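# Put blue foam block, or else cardboard box, on counter

## Task

Look for a blue foam block lying on this room's floor. If one is there, move it onto the counter; if there is none, move the cardboard box onto the counter instead. No other object may end up on the counter. The robot must not tip over or be left leaning, or the task fails. The placed object has to stay on the counter without the robot holding it there at the end.

## Robot and tools

Robot: a Hello Robot Stretch 3 with one arm. It has a two-wheel base (0.33 m long, 0.34 m wide), a lift that raises the arm along a mast, and a telescoping arm that reaches out to the robot's RIGHT, ending in a wrist and gripper. The base cannot drive sideways, so to move the gripper forward or back you drive the base. Turns on the spot pivot about the point between the drive wheels, 0.05 m behind the front edge. With the arm in and wrist folded, a turn sweeps a circle of radius 0.28 m; an unfolded, level gripper reaches past it. Cameras: head_camera and nav_camera on the head (aimed by head_pan_rad and head_tilt_rad) and wrist_camera on the gripper.

Frames: the base frame has its origin on the floor between the drive wheels, x forward, y left, z up. hand_pose is reported in it, at the point where closed fingertips meet. The odometry frame is the base frame at the scene's start; base_odometry heading is positive to the left, -3.142 to 3.142, and counts wheel slip as motion.

execute_actions takes "actions", a list run in order. Each action may hold "robot" (a command, a queue list of up to 8 commands and {"pause_s": s} waits of at most 15 s, or {"stop": true} which brakes everything and clears the queue), "steps" (1 to 450 control steps at 30 per second, default 1) and "until" (end early once all listed conditions hold). {"steps": n} alone just waits. A command may contain:
- "base": exactly one of {"translate_m": d}, a straight drive offset in metres from where the base is when the command begins (forward positive, |d| at most 1), or {"rotate_rad": d}, a turn offset in radians (left/counter-clockwise positive, |d| at most 3.2).
- "joints": absolute targets by name; unnamed joints keep their goals. lift_m 0 to 1.1 (arm height); arm_m 0 to 0.52 (extension); wrist_yaw_rad -1.345 to 4.42 (0 along the arm, positive toward the front, 3.0 folded over the base); wrist_pitch_rad -1.57 to 0.451 (0 level, negative tips down); wrist_roll_rad -2.911 to 2.911 (0 fingers side by side); gripper_m -0.089 to 0.179 (wider is higher; real tip gap is 0.007 less when nearly shut, 0.025 less fully open, zero below 0.007); head_pan_rad -3.953 to 1.73 (0 forward, positive left, -1.57 looks along the arm); head_tilt_rad -1.53 to 0.419 (negative down).
- "contact_limits": {"arm_m": e}, effort percent 1 to 100 at which the arm motion halts; lower is gentler, too low stops at once; capped at a maximum shown in results. Lasts until arm_m's next command.
Base and joint motions start together and keep running across later actions and while you think. A new command overrides at once and discards an old queue's remainder. In a queue, each command waits until the previous one's motions end done (off_target also passes for base and gripper). Any invalid value rejects the entire call, nothing runs.

until: {"robot": {"status": "ended"}} waits until nothing moves and no queue runs (true at once if the command is refused). Fields like lift_m, lift_m_goal, lift_m_status, base_status, translate_m, rotate_rad, heading, x, y, refusals, queue, queue_left can be tested with [op, value], op one of =, !=, <, <=, >, >=; statuses take a word or ["!=", "moving"]. {"any": {"status": "ended"}} fires when any one motion or queue finishes. Since done allows a tolerance, do not wait for exact equality.

Results: base_status shows progress as (translate_m moved of goal); joint_goals, joint_status, measured_speeds, motor_effort (percent, positive toward higher values, peak in brackets, with fixed bias and noise), refusals count, queue state and queue_left. Status words: moving, done, off_target (stuck away from goal, may still push), contact_stop (arm or lift pressed firmly and went slack until next command), time_out, stopped, not_commanded, torque_fault (a wrist servo shut off for 10 s; it goes limp and refuses goals). robot.on_its_own appears when the robot changed a goal itself, a joint is slack or off, a motor at rest strains, or base_tilt drifted 3 degrees or more from its start value. Lines starting refused: or dropped: name the failed goal (counted from 0); replaced: is informational. base_tilt gives forward/right lean in degrees. lidar_m lists 12 distances for 30-degree sectors counter-clockwise from straight ahead (4th left, 7th behind, 10th right), in a plane 0.17 m up; "-" means nothing seen. wrist_depth_mm and head_depth_mm are 7x7 grids of median depth in mm. Each result also returns one image per camera, taken at the end; an empty actions list just observes.

zoom_image: "camera" (head_camera, nav_camera or wrist_camera) and "region" [x0, y0, x1, y1] in pixels from the top-left, at most 504 by 504, giving a sharper look at the last image.

finished_scene: "scene" is the current scene number; it ends the scene for good and reports success. Let every motion finish first, since remaining motion is braked afterwards.

Speed: the base is fast (0.30 m/s, 1.9 rad/s) only when stowed: lift_m under 0.30, arm_m under 0.03, wrist_yaw_rad over 2.54; otherwise 0.10 m/s and 0.63 rad/s.

Gripping: command gripper_m below the object's width (lower squeezes harder, but a stall guard may weaken the grip); release by going at least 0.02 above where the tips made contact. Readings do not prove you are holding anything; check the images.

Safety: fold or unfold the wrist only with lift_m 0.32 to 0.95, wrist_pitch_rad -0.4 and roll near 0; once folded the lift may go down to 0.25. If yaw is below -0.4, keep pitch at -0.5 or lower. Pushing the arm into something rigid with the gripper higher than about 0.45 m can tip the robot; never push again after a contact_stop. Do not drive while gripping or pressing something fixed. If the base snags or leans, reverse the last move in small steps, free the gripper, and lower lift_m to about 0.2 if still tipped. Avoid drops, slams and hard pushes. A loose object may occasionally be nudged by outside forces, so confirm the final placement.

Each tool is called after "Call:" as name(argument=value, ...) on one line, values as JSON.

## Session

Call:
execute_actions(actions=[])

Scene clock: 0.00 s.
robot.base_odometry: x=+0.000 y=+0.000 heading=+0.000 (m, m, rad; robot's odometry frame)
robot.turned_by_wheels: +0.000 (rad since the last result)
robot.turned_by_imu: +0.000 (rad since the last result)
robot.base_tilt: forward=-1.9 right=-1.4 (deg)
robot.lidar_m: 1.52 1.54 1.52 1.67 1.49 1.47 1.16 2.25 2.22 2.46 1.40 1.39
robot.head_depth_mm: 2058 3132 3301 3343 1955 1396 1401 / 2068 2825 2924 2983 1914 1501 1501 / 2070 2526 2547 2581 1892 1632 1621 / 2094 2220 2253 2263 1855 1784 1782 / 1942 1992 2011 2045 1967 1970 1966 / 1784 1794 1822 1833 1828 1859 1890 / 1634 1645 1652 1678 1675 1695 1704
robot.base_status: not_commanded
robot.joint_positions: lift_m=+0.403 arm_m=-0.001 wrist_yaw_rad=+2.934 wrist_pitch_rad=-0.635 wrist_roll_rad=-0.007 gripper_m=+0.037 head_pan_rad=+0.004 head_tilt_rad=-0.023
robot.joint_goals: lift_m=+0.403 arm_m=-0.001 wrist_yaw_rad=+2.934 wrist_pitch_rad=-0.635 wrist_roll_rad=-0.007 gripper_m=+0.037 head_pan_rad=+0.004 head_tilt_rad=-0.023
robot.joint_status: lift_m=not_commanded arm_m=not_commanded wrist_yaw_rad=not_commanded wrist_pitch_rad=not_commanded wrist_roll_rad=not_commanded gripper_m=not_commanded head_pan_rad=not_commanded head_tilt_rad=not_commanded
robot.measured_speeds: translate_m=+0.000 rotate_rad=+0.000 lift_m=+0.000 arm_m=+0.000 wrist_yaw_rad=+0.000 wrist_pitch_rad=+0.000 wrist_roll_rad=+0.000 head_pan_rad=+0.000 head_tilt_rad=+0.000
robot: refusals=0 queue=idle queue_left=0
robot.motor_effort: left_wheel=+0 right_wheel=+1 lift_m=+35 arm_m=+0 wrist_yaw_rad=+0 wrist_pitch_rad=+4 wrist_roll_rad=+0 gripper_m=+1 head_pan_rad=+0 head_tilt_rad=+2 (%)
robot.hand_pose: x=+0.0183 y=+0.0440 z=+0.3708 quat_wxyz=(+0.289, +0.688, +0.151, +0.648) (m; robot's base frame)
robot.wrist_depth_mm: - - - - - - - / 851 - 889 931 969 - - / 729 - 760 782 806 824 835 / 635 636 664 670 686 700 712 / 559 571 - 594 608 613 618 / 506 - - 532 534 550 552 / - - - 487 480 491 498
pictures: head_camera (sideways: a quarter turn clockwise sets it upright), nav_camera (sideways: a quarter turn counterclockwise sets it upright), wrist_camera
Images, in order (width x height): head_camera 896x504, nav_camera 672x504, wrist_camera 644x364.

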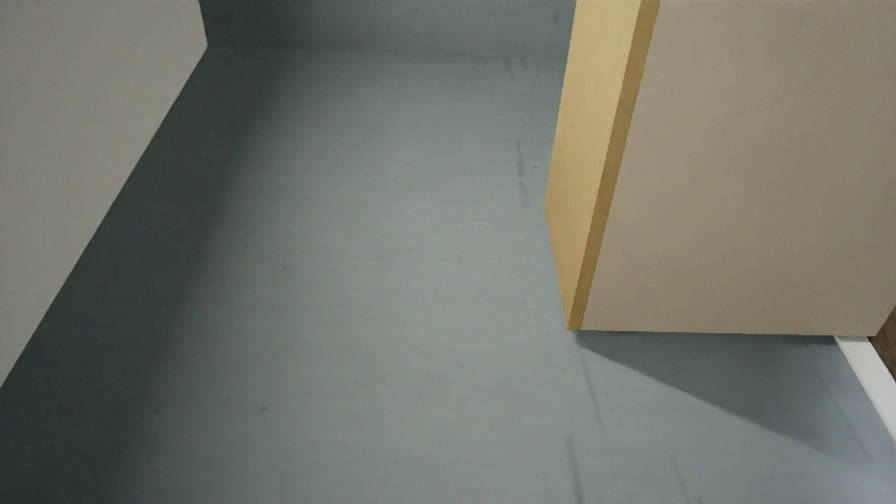

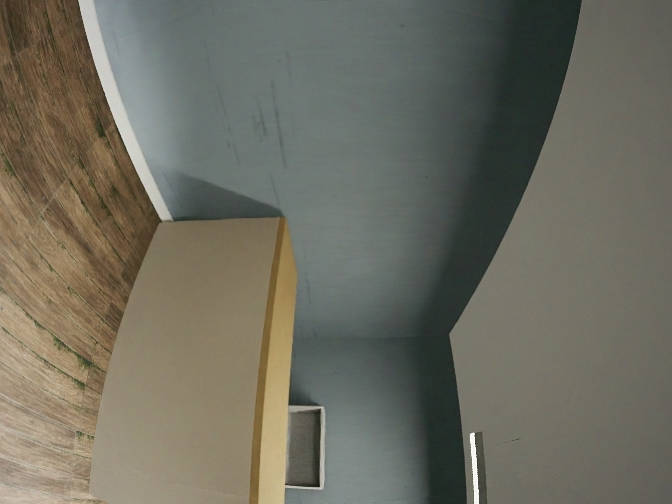

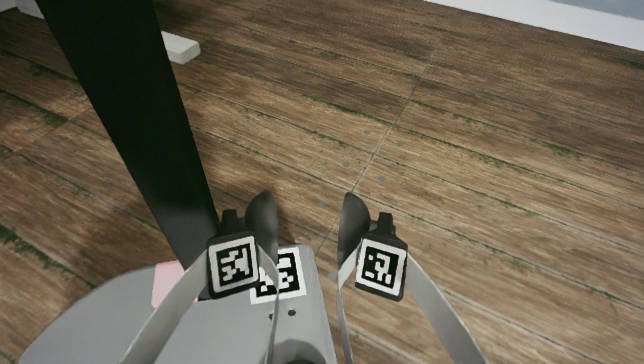

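Call:
execute_actions(actions=[{"robot":{"joints":{"head_tilt_rad":-0.8,"head_pan_rad":-0.6}},"steps":100,"until":{"robot":{"status":"ended"}}}])

Call:
execute_actions(actions=[{"robot":{"joints":{"head_pan_rad":-2.2}},"steps":100,"until":{"robot":{"status":"ended"}}}])

Call:
execute_actions(actions=[{"robot":{"joints":{"head_pan_rad":-3.8}},"steps":100,"until":{"robot":{"status":"ended"}}}])

Scene clock: 1.30 s.
robot.base_odometry: x=+0.000 y=+0.000 heading=+0.000 (m, m, rad; robot's odometry frame)
robot.turned_by_wheels: +0.000 (rad since the last result)
robot.turned_by_imu: +0.000 (rad since the last result)
robot.base_tilt: forward=-1.9 right=-1.4 (deg)
robot.lidar_m: 1.52 1.54 1.53 1.67 1.49 1.47 1.16 2.25 2.22 2.45 1.40 1.39
robot.head_depth_mm: 1215 1340 1661 1788 1503 1307 1157 / 1240 1356 1563 1739 1506 1303 1150 / 1252 1365 1595 1748 1509 1308 1158 / 1271 1392 1612 1782 1513 1305 1160 / 1290 1411 1637 1783 1513 1317 1156 / 1299 1439 1661 1798 1515 1309 1162 / 1313 1460 1692 1812 1529 1323 1161
robot.base_status: not_commanded
robot.joint_positions: lift_m=+0.403 arm_m=-0.001 wrist_yaw_rad=+2.934 wrist_pitch_rad=-0.635 wrist_roll_rad=-0.007 gripper_m=+0.037 head_pan_rad=-0.593 head_tilt_rad=-0.790
robot.joint_goals: lift_m=+0.403 arm_m=-0.001 wrist_yaw_rad=+2.934 wrist_pitch_rad=-0.635 wrist_roll_rad=-0.007 gripper_m=+0.037 head_pan_rad=-0.600 head_tilt_rad=-0.800
robot.joint_status: lift_m=not_commanded arm_m=not_commanded wrist_yaw_rad=not_commanded wrist_pitch_rad=not_commanded wrist_roll_rad=not_commanded gripper_m=not_commanded head_pan_rad=done head_tilt_rad=done
robot.measured_speeds: translate_m=+0.000 rotate_rad=+0.000 lift_m=+0.000 arm_m=+0.000 wrist_yaw_rad=+0.000 wrist_pitch_rad=+0.000 wrist_roll_rad=+0.000 head_pan_rad=+0.000 head_tilt_rad=+0.000
robot: refusals=0 queue=done queue_left=0
robot.motor_effort: left_wheel=+0(1) right_wheel=+0(1) lift_m=+35(35) arm_m=+0(1) wrist_yaw_rad=+0(0) wrist_pitch_rad=+4(4) wrist_roll_rad=+0(0) gripper_m=+0(0) head_pan_rad=-2(31) head_tilt_rad=-6(46) (%)
robot.hand_pose: x=+0.0183 y=+0.0440 z=+0.3708 quat_wxyz=(+0.289, +0.688, +0.151, +0.648) (m; robot's base frame)
robot.wrist_depth_mm: - - - - - - - / 855 - 905 932 964 - - / 729 - 769 773 805 818 844 / 633 637 662 675 691 696 712 / 564 569 - 595 608 609 626 / 507 - - 529 529 548 555 / - - - 489 482 493 500
pictures: head_camera (sideways: a quarter turn clockwise sets it upright), nav_camera (sideways: a quarter turn counterclockwise sets it upright), wrist_camera
Images, in order (width x height): head_camera 896x504, nav_camera 672x504, wrist_camera 644x364.

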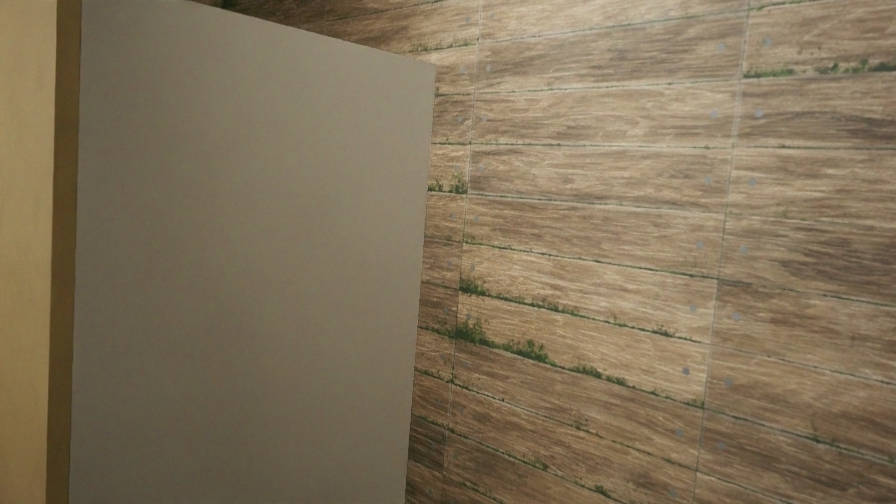

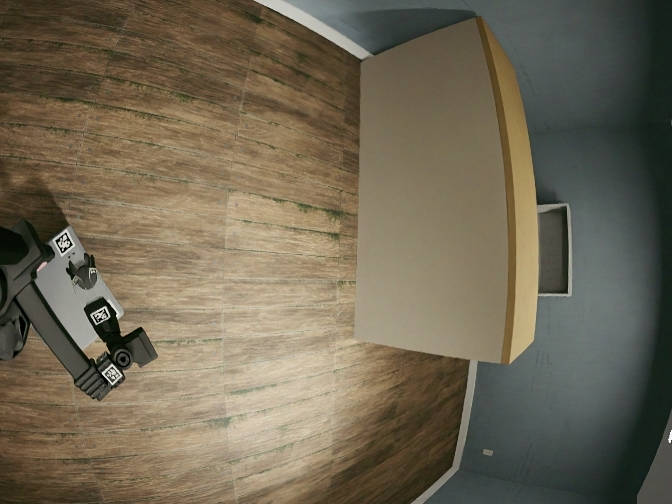

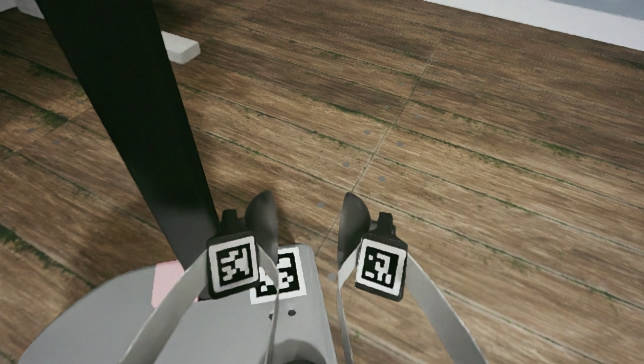

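Scene clock: 2.60 s.
robot.base_odometry: x=+0.000 y=+0.000 heading=+0.000 (m, m, rad; robot's odometry frame)
robot.turned_by_wheels: +0.000 (rad since the last result)
robot.turned_by_imu: +0.000 (rad since the last result)
robot.base_tilt: forward=-1.9 right=-1.4 (deg)
robot.lidar_m: 1.52 1.54 1.52 1.67 1.49 1.47 1.16 2.25 2.22 2.46 1.40 1.39
robot.head_depth_mm: 1932 2182 2183 1777 1503 1306 1143 / 1945 2185 2186 1795 1509 1309 1156 / 1984 2259 2163 1780 1510 1310 1159 / 1984 2270 2184 1791 1510 1309 1175 / 2016 2262 2189 1801 1522 1315 1160 / 2031 2310 2172 1808 1512 1318 1157 / 2044 2323 2214 1794 1523 1308 1162
robot.base_status: not_commanded
robot.joint_positions: lift_m=+0.403 arm_m=-0.001 wrist_yaw_rad=+2.934 wrist_pitch_rad=-0.635 wrist_roll_rad=-0.007 gripper_m=+0.037 head_pan_rad=-2.193 head_tilt_rad=-0.790
robot.joint_goals: lift_m=+0.403 arm_m=-0.001 wrist_yaw_rad=+2.934 wrist_pitch_rad=-0.635 wrist_roll_rad=-0.007 gripper_m=+0.037 head_pan_rad=-2.200 head_tilt_rad=-0.800
robot.joint_status: lift_m=not_commanded arm_m=not_commanded wrist_yaw_rad=not_commanded wrist_pitch_rad=not_commanded wrist_roll_rad=not_commanded gripper_m=not_commanded head_pan_rad=done head_tilt_rad=done
robot.measured_speeds: translate_m=+0.000 rotate_rad=+0.000 lift_m=+0.000 arm_m=+0.000 wrist_yaw_rad=+0.000 wrist_pitch_rad=+0.000 wrist_roll_rad=+0.000 head_pan_rad=+0.000 head_tilt_rad=+0.000
robot: refusals=0 queue=done queue_left=0
robot.motor_effort: left_wheel=+0(0) right_wheel=+0(1) lift_m=+35(35) arm_m=+0(1) wrist_yaw_rad=+0(0) wrist_pitch_rad=+4(4) wrist_roll_rad=+0(0) gripper_m=+0(1) head_pan_rad=-2(33) head_tilt_rad=-6(6) (%)
robot.hand_pose: x=+0.0183 y=+0.0440 z=+0.3708 quat_wxyz=(+0.289, +0.688, +0.151, +0.648) (m; robot's base frame)
robot.wrist_depth_mm: - - - - - - - / 856 - 905 917 945 - - / 730 - 772 788 795 820 836 / 634 639 662 673 679 698 712 / 566 567 - 596 606 615 622 / 510 - - 529 535 547 558 / - - - 487 482 493 497
pictures: head_camera (sideways: a quarter turn clockwise sets it upright), nav_camera (sideways: a quarter turn counterclockwise sets it upright), wrist_camera
Images, in order (width x height): head_camera 896x504, nav_camera 672x504, wrist_camera 644x364.

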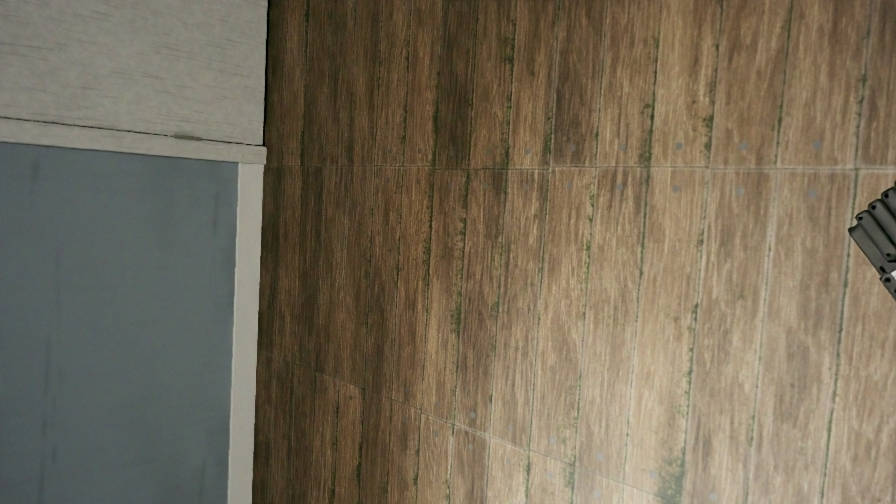

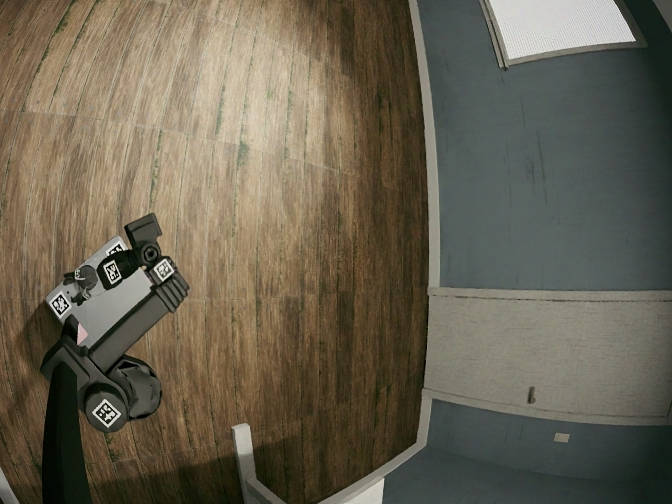

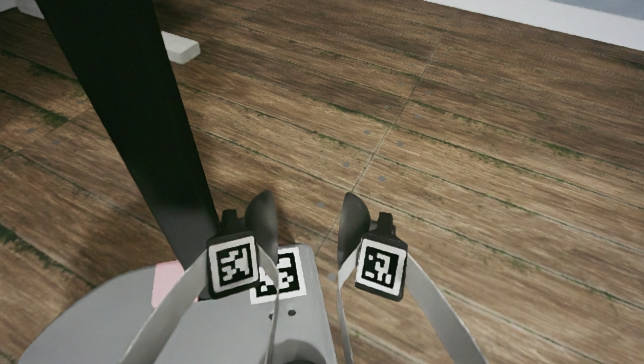

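Scene clock: 3.90 s.
robot.base_odometry: x=+0.000 y=+0.000 heading=+0.000 (m, m, rad; robot's odometry frame)
robot.turned_by_wheels: +0.000 (rad since the last result)
robot.turned_by_imu: +0.000 (rad since the last result)
robot.base_tilt: forward=-2.0 right=-1.4 (deg)
robot.lidar_m: 1.52 1.54 1.53 1.67 1.49 1.47 1.16 2.25 2.22 2.45 1.41 1.39
robot.head_depth_mm: 1277 1230 977 1641 - - 1115 / 1279 1229 960 1690 1512 1337 - / 1293 1236 965 1697 1511 1304 1194 / 1294 1245 964 1701 1511 1315 - / 1307 1252 967 1695 1509 1310 - / 1314 1250 971 1707 1516 1311 1171 / 1324 1253 970 1536 1508 1317 1160
robot.base_status: not_commanded
robot.joint_positions: lift_m=+0.403 arm_m=-0.001 wrist_yaw_rad=+2.934 wrist_pitch_rad=-0.635 wrist_roll_rad=-0.007 gripper_m=+0.037 head_pan_rad=-3.793 head_tilt_rad=-0.790
robot.joint_goals: lift_m=+0.403 arm_m=-0.001 wrist_yaw_rad=+2.934 wrist_pitch_rad=-0.635 wrist_roll_rad=-0.007 gripper_m=+0.037 head_pan_rad=-3.800 head_tilt_rad=-0.800
robot.joint_status: lift_m=not_commanded arm_m=not_commanded wrist_yaw_rad=not_commanded wrist_pitch_rad=not_commanded wrist_roll_rad=not_commanded gripper_m=not_commanded head_pan_rad=done head_tilt_rad=done
robot.measured_speeds: translate_m=+0.000 rotate_rad=+0.000 lift_m=+0.000 arm_m=+0.000 wrist_yaw_rad=+0.000 wrist_pitch_rad=+0.000 wrist_roll_rad=+0.000 head_pan_rad=+0.000 head_tilt_rad=+0.000
robot: refusals=0 queue=done queue_left=0
robot.motor_effort: left_wheel=+0(1) right_wheel=+1(0) lift_m=+35(35) arm_m=+0(0) wrist_yaw_rad=+0(0) wrist_pitch_rad=+4(4) wrist_roll_rad=+0(0) gripper_m=+0(0) head_pan_rad=-2(37) head_tilt_rad=-6(6) (%)
robot.hand_pose: x=+0.0183 y=+0.0440 z=+0.3708 quat_wxyz=(+0.289, +0.688, +0.151, +0.648) (m; robot's base frame)
robot.wrist_depth_mm: - - - - - - - / 847 - 906 922 942 - - / 738 - 767 780 807 821 841 / 634 639 666 683 685 702 715 / 561 567 - 593 598 612 626 / 508 - - 528 530 544 554 / - - - 486 482 491 497
pictures: head_camera (sideways: a quarter turn clockwise sets it upright), nav_camera (sideways: a quarter turn counterclockwise sets it upright), wrist_camera
Images, in order (width x height): head_camera 896x504, nav_camera 672x504, wrist_camera 644x364.

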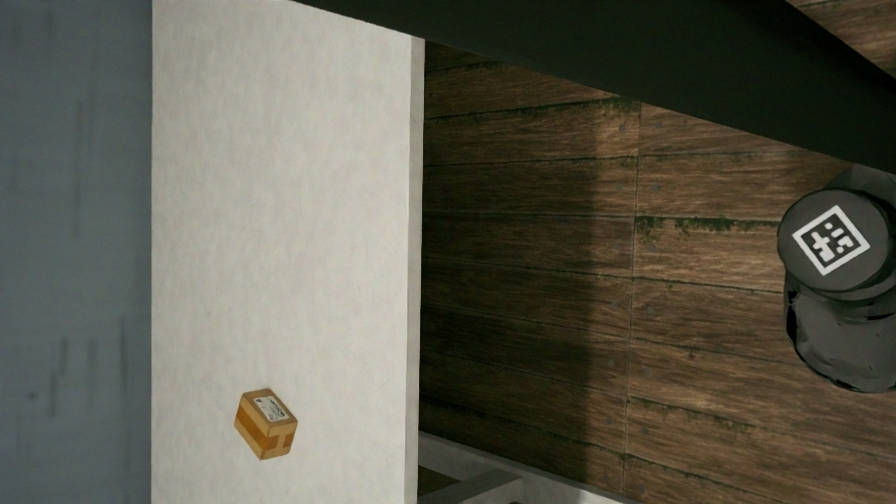

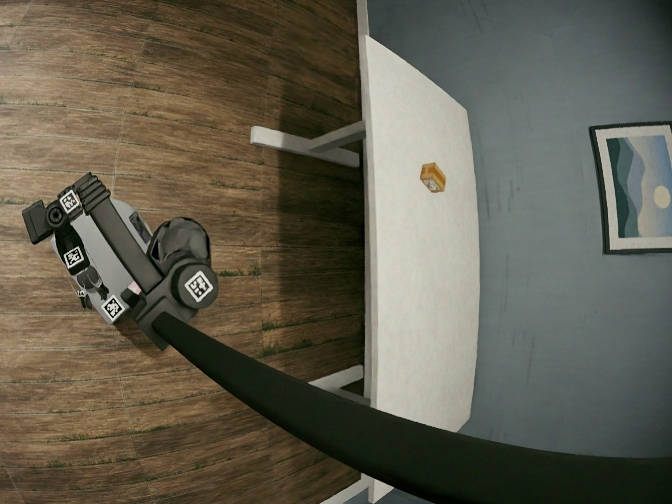

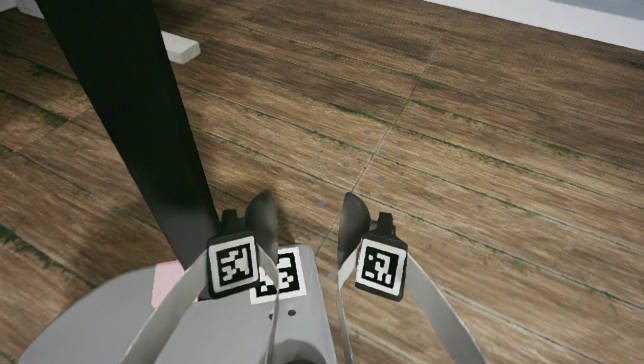

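Call:
execute_actions(actions=[{"robot":{"base":{"rotate_rad":-1.0},"joints":{"lift_m":0.27,"head_pan_rad":-3.3}},"steps":100,"until":{"robot":{"status":"ended"}}}])

Scene clock: 6.70 s.
robot.base_odometry: x=+0.000 y=+0.000 heading=-1.000 (m, m, rad; robot's odometry frame)
robot.turned_by_wheels: -1.000 (rad since the last result)
robot.turned_by_imu: -0.997 (rad since the last result)
robot.base_tilt: forward=-2.0 right=-1.4 (deg)
robot.lidar_m: 1.40 1.39 1.55 1.53 1.53 1.70 1.18 1.47 1.16 2.23 2.22 2.51
robot.head_depth_mm: 1667 1907 1970 1763 1504 1307 1153 / 1573 1705 1061 1781 1512 1306 1168 / 1511 1241 1029 1678 1510 1304 1192 / 1432 1242 969 1784 1506 1309 1173 / 1385 1251 967 1740 1514 1309 1158 / 1323 1251 969 1703 1518 1313 1161 / 1273 1247 971 865 1519 1316 1160
robot.base_status: done (rotate_rad -0.9999 of -1.0000)
robot.joint_positions: lift_m=+0.271 arm_m=-0.001 wrist_yaw_rad=+2.934 wrist_pitch_rad=-0.635 wrist_roll_rad=-0.007 gripper_m=+0.037 head_pan_rad=-3.307 head_tilt_rad=-0.791
robot.joint_goals: lift_m=+0.270 arm_m=-0.001 wrist_yaw_rad=+2.934 wrist_pitch_rad=-0.635 wrist_roll_rad=-0.007 gripper_m=+0.037 head_pan_rad=-3.300 head_tilt_rad=-0.800
robot.joint_status: lift_m=done arm_m=not_commanded wrist_yaw_rad=not_commanded wrist_pitch_rad=not_commanded wrist_roll_rad=not_commanded gripper_m=not_commanded head_pan_rad=done head_tilt_rad=done
robot.measured_speeds: translate_m=+0.000 rotate_rad=+0.000 lift_m=+0.000 arm_m=+0.000 wrist_yaw_rad=+0.000 wrist_pitch_rad=+0.000 wrist_roll_rad=+0.000 head_pan_rad=+0.000 head_tilt_rad=+0.000
robot: refusals=0 queue=done queue_left=0
robot.motor_effort: left_wheel=+3(13) right_wheel=-2(5) lift_m=+16(35) arm_m=-1(0) wrist_yaw_rad=+0(0) wrist_pitch_rad=+4(4) wrist_roll_rad=+0(0) gripper_m=+1(0) head_pan_rad=+4(31) head_tilt_rad=-5(6) (%)
robot.hand_pose: x=+0.0183 y=+0.0440 z=+0.2379 quat_wxyz=(+0.289, +0.688, +0.151, +0.648) (m; robot's base frame)
robot.wrist_depth_mm: 754 803 819 859 877 918 941 / 638 - 676 687 711 724 751 / 548 - 568 581 593 610 628 / 473 - 521 520 507 519 530 / - - - - 454 460 465 / - - - - 395 406 412 / - - - - 358 368 367
pictures: head_camera (sideways: a quarter turn clockwise sets it upright), nav_camera (sideways: a quarter turn counterclockwise sets it upright), wrist_camera
Images, in order (width x height): head_camera 896x504, nav_camera 672x504, wrist_camera 644x364.

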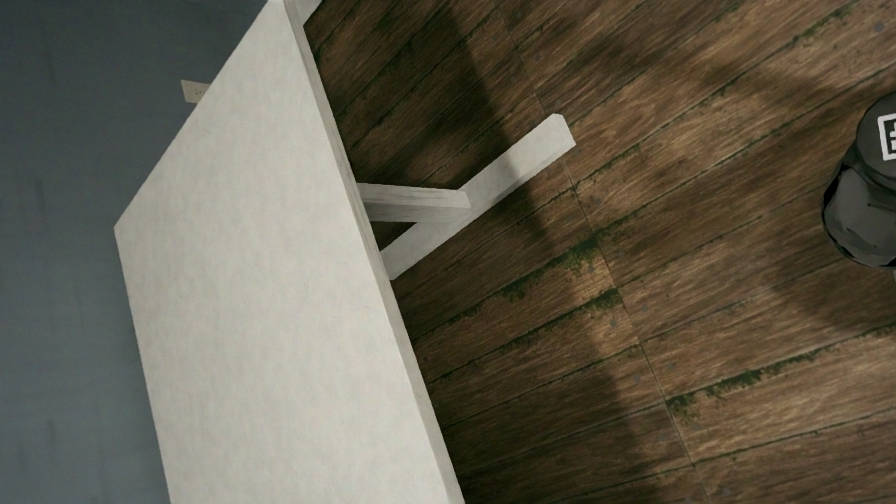

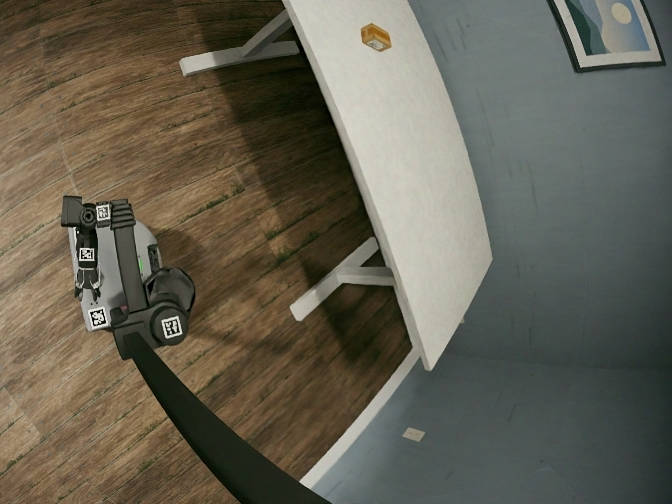

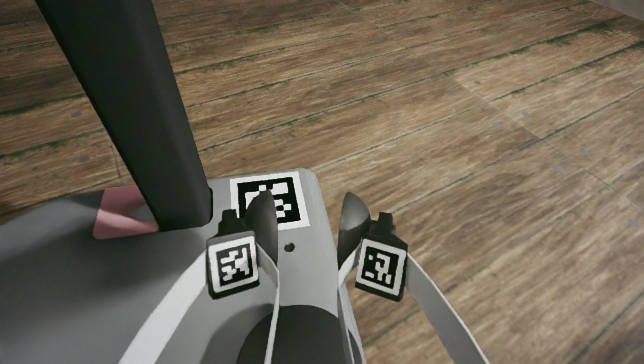

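Call:
execute_actions(actions=[{"robot":[{"base":{"rotate_rad":-0.45},"joints":{"head_pan_rad":-2.6,"head_tilt_rad":-0.55}},{"base":{"translate_m":1.0}}],"steps":300,"until":{"robot":{"status":"ended"}}}])

Call:
execute_actions(actions=[{"robot":{"joints":{"head_pan_rad":0.9,"head_tilt_rad":-0.7}},"steps":100,"until":{"robot":{"status":"ended"}}}])

Scene clock: 13.40 s.
robot.base_odometry: x=+0.121 y=-0.993 heading=-1.450 (m, m, rad; robot's odometry frame)
robot.turned_by_wheels: -0.450 (rad since the last result)
robot.turned_by_imu: -0.446 (rad since the last result)
robot.base_tilt: forward=-2.0 right=-1.4 (deg)
robot.lidar_m: 1.79 2.59 0.78 0.80 1.39 2.23 2.17 1.70 2.19 1.75 1.55 1.55
robot.head_depth_mm: 2010 2176 1877 2399 1858 1514 1277 / 1961 2124 1870 2424 1855 1512 1275 / 1942 2063 1749 2400 1860 1523 1273 / 1897 2048 1753 2406 1850 1514 1284 / 1862 2013 1748 2250 1870 1504 1280 / 1814 1987 1868 2323 1862 1518 1280 / 1787 1951 2138 2307 1863 1522 1278
robot.base_status: done (translate_m +1.0000 of +1.0000)
robot.joint_positions: lift_m=+0.271 arm_m=-0.001 wrist_yaw_rad=+2.934 wrist_pitch_rad=-0.635 wrist_roll_rad=-0.007 gripper_m=+0.037 head_pan_rad=-2.607 head_tilt_rad=-0.556
robot.joint_goals: lift_m=+0.270 arm_m=-0.001 wrist_yaw_rad=+2.934 wrist_pitch_rad=-0.635 wrist_roll_rad=-0.007 gripper_m=+0.037 head_pan_rad=-2.600 head_tilt_rad=-0.550
robot.joint_status: lift_m=done arm_m=not_commanded wrist_yaw_rad=not_commanded wrist_pitch_rad=not_commanded wrist_roll_rad=not_commanded gripper_m=not_commanded head_pan_rad=done head_tilt_rad=done
robot.measured_speeds: translate_m=+0.000 rotate_rad=+0.000 lift_m=+0.000 arm_m=+0.000 wrist_yaw_rad=+0.000 wrist_pitch_rad=+0.000 wrist_roll_rad=+0.000 head_pan_rad=+0.000 head_tilt_rad=+0.000
robot: refusals=0 queue=done queue_left=0
robot.motor_effort: left_wheel=+2(14) right_wheel=-2(8) lift_m=+16(16) arm_m=-1(0) wrist_yaw_rad=+0(0) wrist_pitch_rad=+4(4) wrist_roll_rad=+0(0) gripper_m=-1(0) head_pan_rad=+2(28) head_tilt_rad=+3(27) (%)
robot.hand_pose: x=+0.0183 y=+0.0440 z=+0.2379 quat_wxyz=(+0.289, +0.688, +0.151, +0.648) (m; robot's base frame)
robot.wrist_depth_mm: 755 807 826 812 888 909 938 / 629 - 671 688 708 721 740 / 545 - 573 576 595 605 616 / 476 - 518 518 512 524 528 / - - - - 449 455 461 / - - - - 399 402 411 / - - - - 358 365 369
pictures: head_camera (sideways: a quarter turn clockwise sets it upright), nav_camera (sideways: a quarter turn counterclockwise sets it upright), wrist_camera
Images, in order (width x height): head_camera 896x504, nav_camera 672x504, wrist_camera 644x364.

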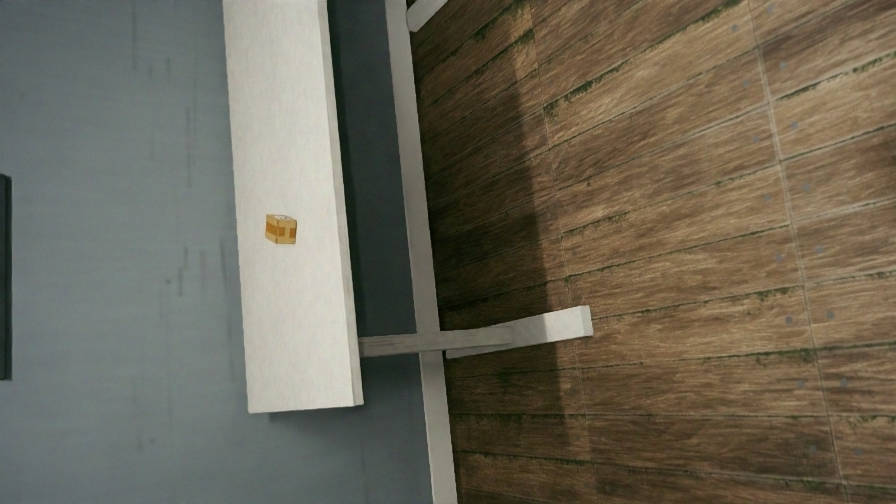

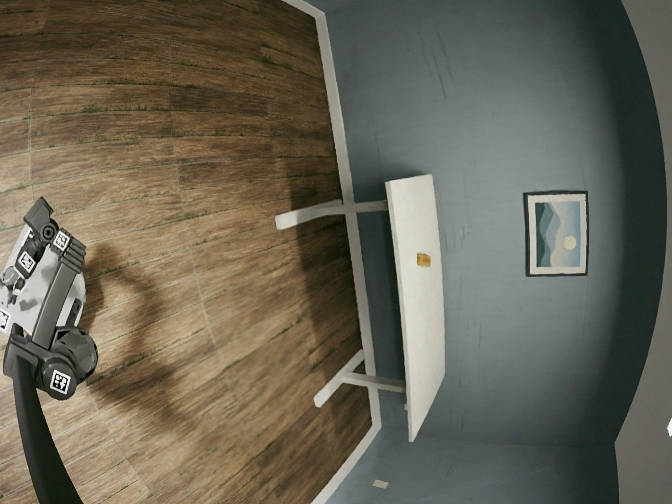

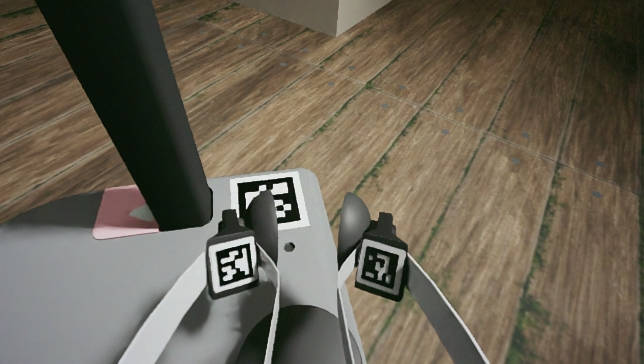

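Scene clock: 15.43 s.
robot.base_odometry: x=+0.121 y=-0.993 heading=-1.450 (m, m, rad; robot's odometry frame)
robot.turned_by_wheels: +0.000 (rad since the last result)
robot.turned_by_imu: +0.000 (rad since the last result)
robot.base_tilt: forward=-2.0 right=-1.4 (deg)
robot.lidar_m: 1.80 2.59 0.78 0.79 1.39 2.23 2.17 1.70 2.19 1.75 1.55 1.55
robot.head_depth_mm: 2139 2408 2537 1970 1635 1371 1188 / 2195 2451 2515 1974 1628 1384 1198 / 2222 2456 2540 1991 1620 1380 1195 / 2258 2545 2581 1988 1630 1381 1197 / 2185 2365 2475 1820 1583 1382 1202 / 2248 1131 1074 1120 1191 1321 1198 / 2302 1072 842 918 1073 1302 1201
robot.base_status: done (translate_m +1.0000 of +1.0000)
robot.joint_positions: lift_m=+0.271 arm_m=-0.001 wrist_yaw_rad=+2.934 wrist_pitch_rad=-0.635 wrist_roll_rad=-0.007 gripper_m=+0.037 head_pan_rad=+0.893 head_tilt_rad=-0.691
robot.joint_goals: lift_m=+0.270 arm_m=-0.001 wrist_yaw_rad=+2.934 wrist_pitch_rad=-0.635 wrist_roll_rad=-0.007 gripper_m=+0.037 head_pan_rad=+0.900 head_tilt_rad=-0.700
robot.joint_status: lift_m=done arm_m=not_commanded wrist_yaw_rad=not_commanded wrist_pitch_rad=not_commanded wrist_roll_rad=not_commanded gripper_m=not_commanded head_pan_rad=done head_tilt_rad=done
robot.measured_speeds: translate_m=+0.000 rotate_rad=+0.000 lift_m=+0.000 arm_m=+0.000 wrist_yaw_rad=+0.000 wrist_pitch_rad=+0.000 wrist_roll_rad=+0.000 head_pan_rad=+0.000 head_tilt_rad=+0.000
robot: refusals=0 queue=done queue_left=0
robot.motor_effort: left_wheel=+2(2) right_wheel=-1(2) lift_m=+16(16) arm_m=-1(0) wrist_yaw_rad=+0(0) wrist_pitch_rad=+4(4) wrist_roll_rad=+0(0) gripper_m=+0(1) head_pan_rad=+3(37) head_tilt_rad=-5(23) (%)
robot.hand_pose: x=+0.0183 y=+0.0440 z=+0.2379 quat_wxyz=(+0.289, +0.688, +0.151, +0.648) (m; robot's base frame)
robot.wrist_depth_mm: 758 806 817 821 883 921 945 / 642 - 677 681 715 737 760 / 542 - 570 580 597 606 623 / 474 - 517 515 510 521 527 / - - - - 453 453 463 / - - - - 396 403 412 / - - - - 358 368 370
pictures: head_camera (sideways: a quarter turn clockwise sets it upright), nav_camera (sideways: a quarter turn counterclockwise sets it upright), wrist_camera
Images, in order (width x height): head_camera 896x504, nav_camera 672x504, wrist_camera 644x364.

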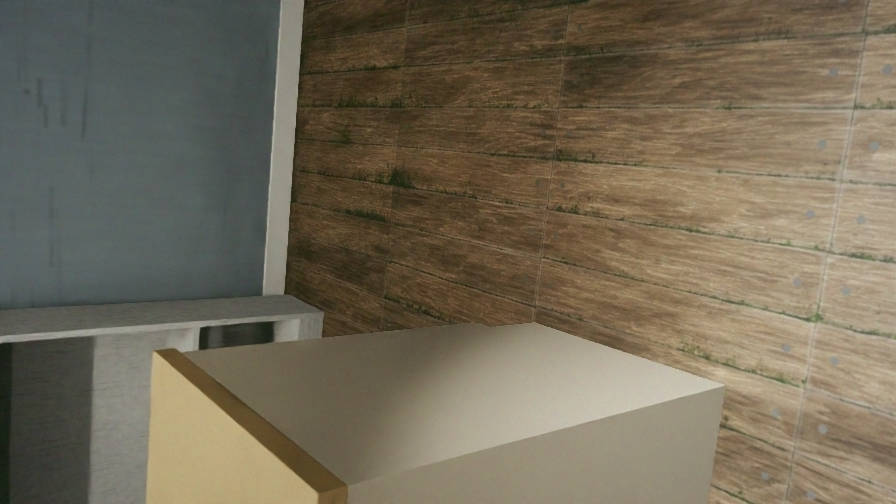

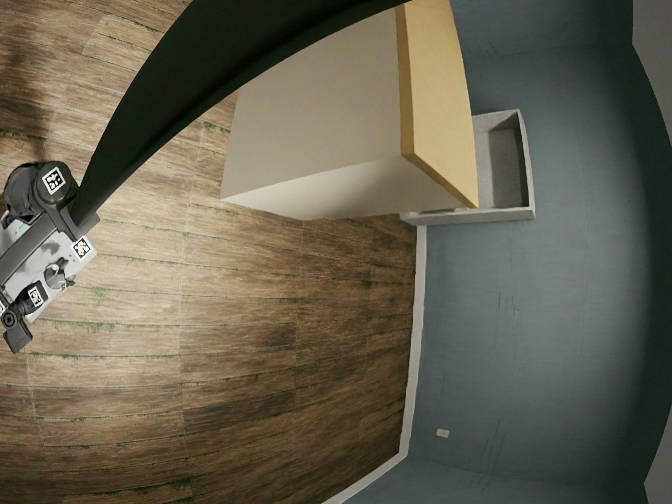

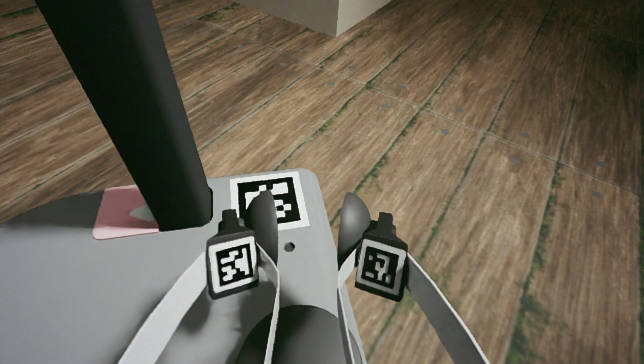

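Call:
execute_actions(actions=[{"robot":[{"base":{"rotate_rad":0.72},"joints":{"head_pan_rad":1.5,"head_tilt_rad":-0.7}},{"base":{"translate_m":1.0}},{"base":{"translate_m":0.6}}],"steps":400,"until":{"robot":{"status":"ended"}}}])

Scene clock: 25.93 s.
robot.base_odometry: x=+1.313 y=-2.060 heading=-0.730 (m, m, rad; robot's odometry frame)
robot.turned_by_wheels: +0.720 (rad since the last result)
robot.turned_by_imu: +0.720 (rad since the last result)
robot.base_tilt: forward=-2.0 right=-1.4 (deg)
robot.lidar_m: 0.99 1.02 0.95 1.64 0.58 0.64 3.30 2.19 1.54 1.46 1.49 1.05
robot.head_depth_mm: 2054 2241 2282 1833 1591 1377 1188 / 2043 2277 2430 1981 1627 1378 1194 / 2018 2267 2459 1995 1628 1385 1197 / 2011 2233 2465 1981 1628 1376 1190 / 1984 2224 2428 1985 1626 1384 1195 / 1978 2169 2370 1941 1624 1378 1228 / 1874 1507 1427 1358 1308 1382 -
robot.base_status: done (translate_m +0.6000 of +0.6000)
robot.joint_positions: lift_m=+0.271 arm_m=-0.001 wrist_yaw_rad=+2.934 wrist_pitch_rad=-0.635 wrist_roll_rad=-0.007 gripper_m=+0.037 head_pan_rad=+1.493 head_tilt_rad=-0.692
robot.joint_goals: lift_m=+0.270 arm_m=-0.001 wrist_yaw_rad=+2.934 wrist_pitch_rad=-0.635 wrist_roll_rad=-0.007 gripper_m=+0.037 head_pan_rad=+1.500 head_tilt_rad=-0.700
robot.joint_status: lift_m=done arm_m=not_commanded wrist_yaw_rad=not_commanded wrist_pitch_rad=not_commanded wrist_roll_rad=not_commanded gripper_m=not_commanded head_pan_rad=done head_tilt_rad=done
robot.measured_speeds: translate_m=+0.000 rotate_rad=+0.000 lift_m=+0.000 arm_m=+0.000 wrist_yaw_rad=+0.000 wrist_pitch_rad=+0.000 wrist_roll_rad=+0.000 head_pan_rad=+0.000 head_tilt_rad=+0.000
robot: refusals=0 queue=done queue_left=0
robot.motor_effort: left_wheel=-5(12) right_wheel=+2(7) lift_m=+16(16) arm_m=+0(1) wrist_yaw_rad=+0(1) wrist_pitch_rad=+4(4) wrist_roll_rad=+0(0) gripper_m=+0(0) head_pan_rad=+4(31) head_tilt_rad=-5(5) (%)
robot.hand_pose: x=+0.0183 y=+0.0440 z=+0.2379 quat_wxyz=(+0.289, +0.688, +0.151, +0.648) (m; robot's base frame)
robot.wrist_depth_mm: 665 812 816 851 879 856 855 / 616 - 671 691 706 737 753 / 547 - 570 585 595 606 623 / 478 - 518 519 513 524 531 / - - - - 451 456 461 / - - - - 397 402 411 / - - - - 357 365 371
pictures: head_camera (sideways: a quarter turn clockwise sets it upright), nav_camera (sideways: a quarter turn counterclockwise sets it upright), wrist_camera
Images, in order (width x height): head_camera 896x504, nav_camera 672x504, wrist_camera 644x364.

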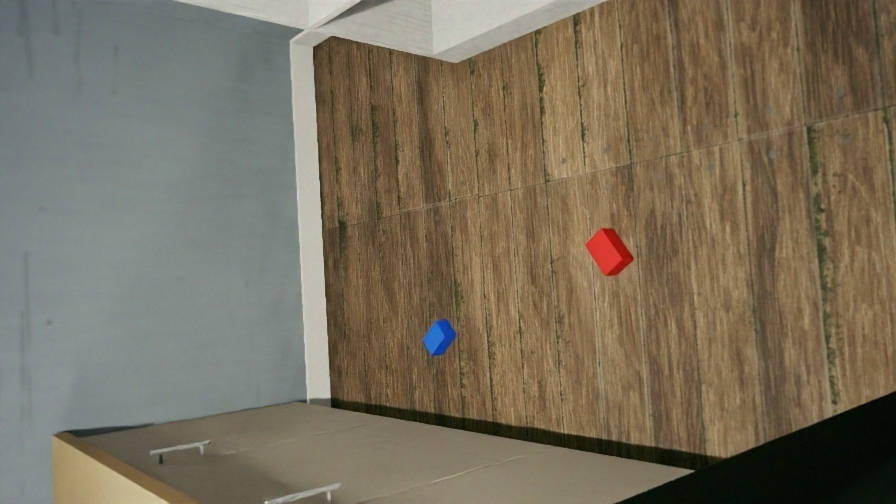

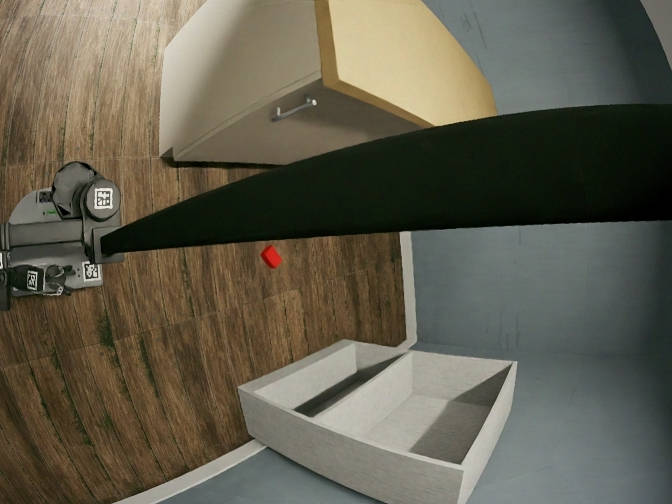

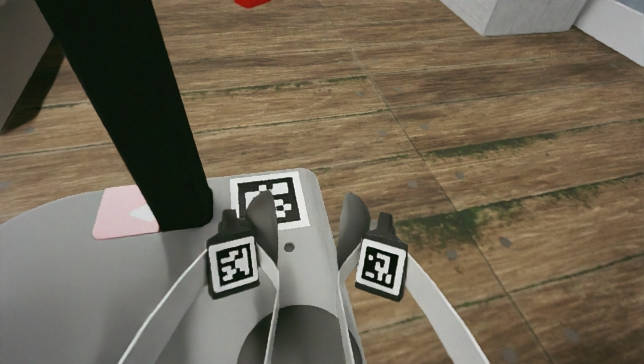

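Call:
execute_actions(actions=[{"robot":[{"base":{"rotate_rad":1.62},"joints":{"head_pan_rad":0,"head_tilt_rad":-1.0}},{"base":{"translate_m":0.55}}],"steps":400,"until":{"robot":{"status":"ended"}}}])

Scene clock: 32.77 s.
robot.base_odometry: x=+1.659 y=-1.632 heading=+0.890 (m, m, rad; robot's odometry frame)
robot.turned_by_wheels: +1.620 (rad since the last result)
robot.turned_by_imu: +1.613 (rad since the last result)
robot.base_tilt: forward=-2.0 right=-1.4 (deg)
robot.lidar_m: 1.36 0.49 0.35 0.34 2.88 2.09 2.01 1.42 1.03 0.66 0.95 1.14
robot.head_depth_mm: 1648 1874 1704 1491 1341 1211 1107 / 1663 1903 1710 1513 1339 1208 1112 / 1679 1906 1719 1502 1337 1218 1110 / 1684 1922 1715 1508 1356 1219 1113 / 1679 1909 1734 1513 1354 1224 1109 / 1297 1311 1332 1444 1335 1229 1113 / 928 939 944 953 963 977 1074
robot.base_status: done (translate_m +0.5500 of +0.5500)
robot.joint_positions: lift_m=+0.271 arm_m=-0.001 wrist_yaw_rad=+2.934 wrist_pitch_rad=-0.635 wrist_roll_rad=-0.007 gripper_m=+0.037 head_pan_rad=+0.007 head_tilt_rad=-0.989
robot.joint_goals: lift_m=+0.270 arm_m=-0.001 wrist_yaw_rad=+2.934 wrist_pitch_rad=-0.635 wrist_roll_rad=-0.007 gripper_m=+0.037 head_pan_rad=+0.000 head_tilt_rad=-1.000
robot.joint_status: lift_m=done arm_m=not_commanded wrist_yaw_rad=not_commanded wrist_pitch_rad=not_commanded wrist_roll_rad=not_commanded gripper_m=not_commanded head_pan_rad=done head_tilt_rad=done
robot.measured_speeds: translate_m=+0.000 rotate_rad=+0.000 lift_m=+0.000 arm_m=+0.000 wrist_yaw_rad=+0.000 wrist_pitch_rad=+0.000 wrist_roll_rad=+0.000 head_pan_rad=+0.000 head_tilt_rad=+0.000
robot: refusals=0 queue=done queue_left=0
robot.motor_effort: left_wheel=-4(14) right_wheel=+3(10) lift_m=+16(16) arm_m=-1(1) wrist_yaw_rad=+0(0) wrist_pitch_rad=+4(4) wrist_roll_rad=+0(0) gripper_m=-1(1) head_pan_rad=-2(38) head_tilt_rad=-6(31) (%)
robot.hand_pose: x=+0.0183 y=+0.0440 z=+0.2379 quat_wxyz=(+0.289, +0.688, +0.151, +0.648) (m; robot's base frame)
robot.wrist_depth_mm: 759 739 363 384 408 436 464 / 643 - 469 498 536 576 627 / 550 - 540 558 582 608 629 / 472 - 516 515 507 519 529 / - - - - 450 454 463 / - - - - 400 409 411 / - - - - 359 365 371
pictures: head_camera (sideways: a quarter turn clockwise sets it upright), nav_camera (sideways: a quarter turn counterclockwise sets it upright), wrist_camera
Images, in order (width x height): head_camera 896x504, nav_camera 672x504, wrist_camera 644x364.

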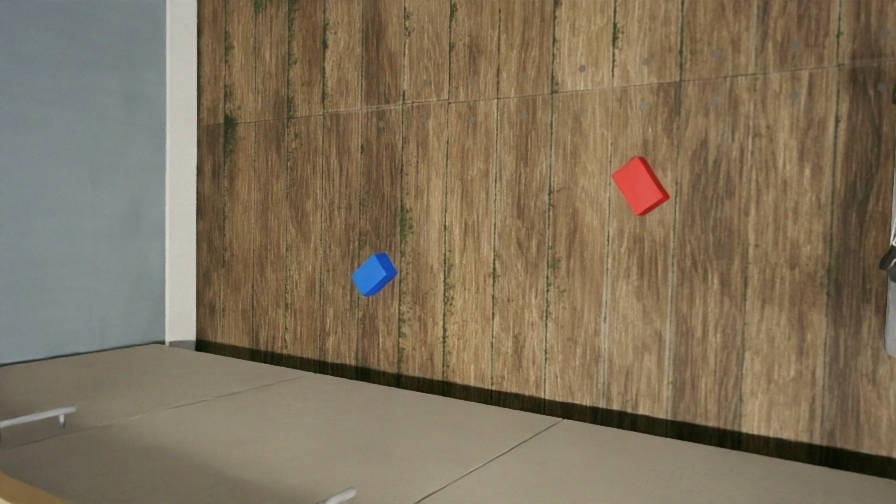

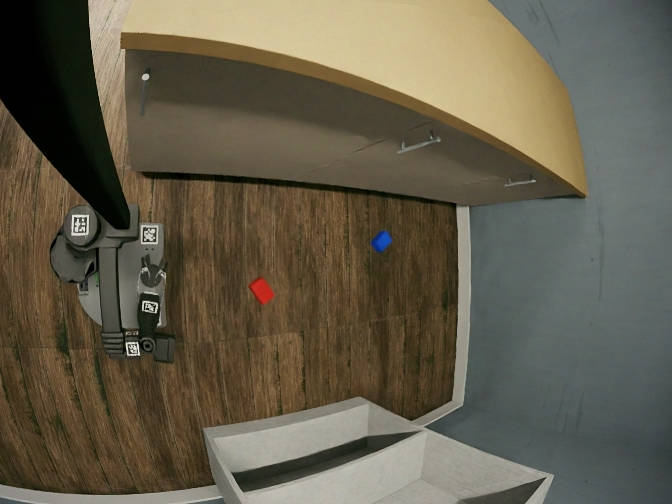

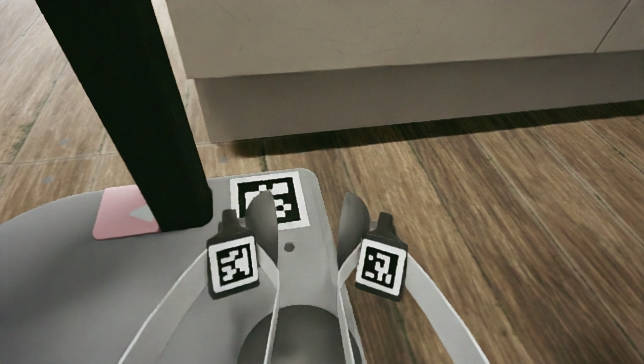

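Call:
execute_actions(actions=[{"robot":[{"base":{"translate_m":0.16}},{"base":{"rotate_rad":1.57},"joints":{"lift_m":0.36,"wrist_pitch_rad":-0.4,"head_pan_rad":-1.57,"head_tilt_rad":-0.95}},{"base":{"translate_m":0.075},"joints":{"wrist_yaw_rad":0,"gripper_m":0.175}},{"joints":{"arm_m":0.40,"lift_m":0.25,"wrist_pitch_rad":-0.5}}],"steps":450,"until":{"robot":{"status":"ended"}}}])

Scene clock: 45.13 s.
robot.base_odometry: x=+1.702 y=-1.461 heading=+2.460 (m, m, rad; robot's odometry frame)
robot.turned_by_wheels: +1.570 (rad since the last result)
robot.turned_by_imu: +1.565 (rad since the last result)
robot.base_tilt: forward=-1.9 right=-1.4 (deg)
robot.lidar_m: 0.27 0.28 2.26 2.17 1.53 1.11 0.72 1.03 1.06 1.08 0.38 0.28
robot.head_depth_mm: 1492 1742 1776 1538 1359 1223 1107 / 1497 1752 1778 1546 1364 1230 1142 / 1498 1740 1788 1589 1346 1232 1146 / 1502 1765 1769 1556 1379 1227 1131 / 1462 1678 1719 1531 1368 1234 1116 / 999 1012 1027 1043 1060 1071 1105 / 754 671 729 698 742 748 759
robot.base_status: done (translate_m +0.0750 of +0.0750)
robot.joint_positions: lift_m=+0.251 arm_m=+0.400 wrist_yaw_rad=+0.002 wrist_pitch_rad=-0.513 wrist_roll_rad=-0.007 gripper_m=+0.175 head_pan_rad=-1.563 head_tilt_rad=-0.952
robot.joint_goals: lift_m=+0.250 arm_m=+0.400 wrist_yaw_rad=+0.000 wrist_pitch_rad=-0.500 wrist_roll_rad=-0.007 gripper_m=+0.175 head_pan_rad=-1.570 head_tilt_rad=-0.950
robot.joint_status: lift_m=done arm_m=done wrist_yaw_rad=done wrist_pitch_rad=done wrist_roll_rad=not_commanded gripper_m=done head_pan_rad=done head_tilt_rad=done
robot.measured_speeds: translate_m=+0.000 rotate_rad=+0.000 lift_m=+0.000 arm_m=+0.000 wrist_yaw_rad=+0.000 wrist_pitch_rad=+0.000 wrist_roll_rad=+0.000 head_pan_rad=+0.000 head_tilt_rad=+0.000
robot: refusals=0 queue=done queue_left=0
robot.motor_effort: left_wheel=-5(14) right_wheel=+3(8) lift_m=+16(56) arm_m=+5(6) wrist_yaw_rad=-1(2) wrist_pitch_rad=+4(9) wrist_roll_rad=+0(0) gripper_m=+1(96) head_pan_rad=-3(39) head_tilt_rad=+1(5) (%)
robot.hand_pose: x=-0.0211 y=-0.7560 z=+0.2426 quat_wxyz=(+0.687, +0.181, -0.681, -0.179) (m; robot's base frame)
robot.wrist_depth_mm: 378 546 857 876 888 886 887 / 377 660 816 854 867 905 924 / 424 611 655 677 690 703 726 / 447 531 543 549 563 574 588 / 417 454 430 469 482 501 498 / - 393 391 408 415 410 434 / 346 351 356 360 366 372 375
pictures: head_camera (sideways: a quarter turn clockwise sets it upright), nav_camera (sideways: a quarter turn counterclockwise sets it upright), wrist_camera
Images, in order (width x height): head_camera 896x504, nav_camera 672x504, wrist_camera 644x364.

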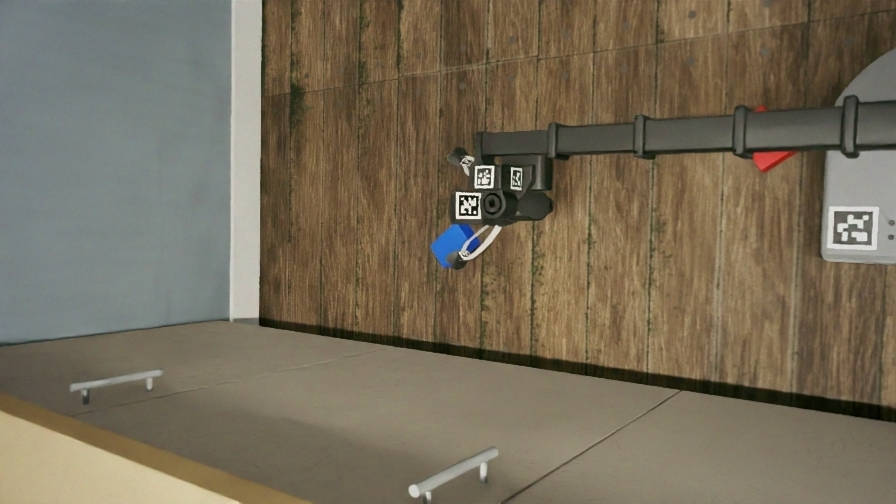

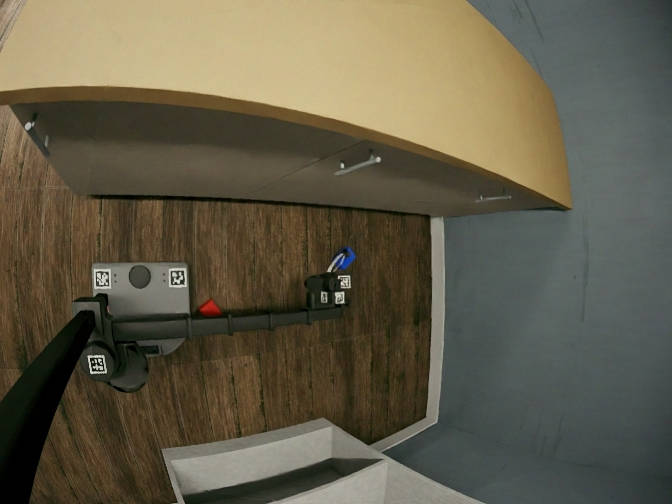

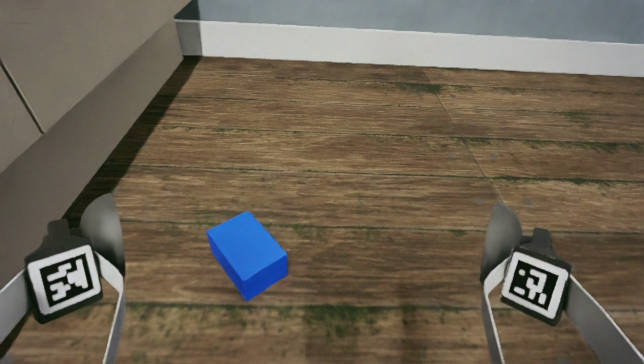

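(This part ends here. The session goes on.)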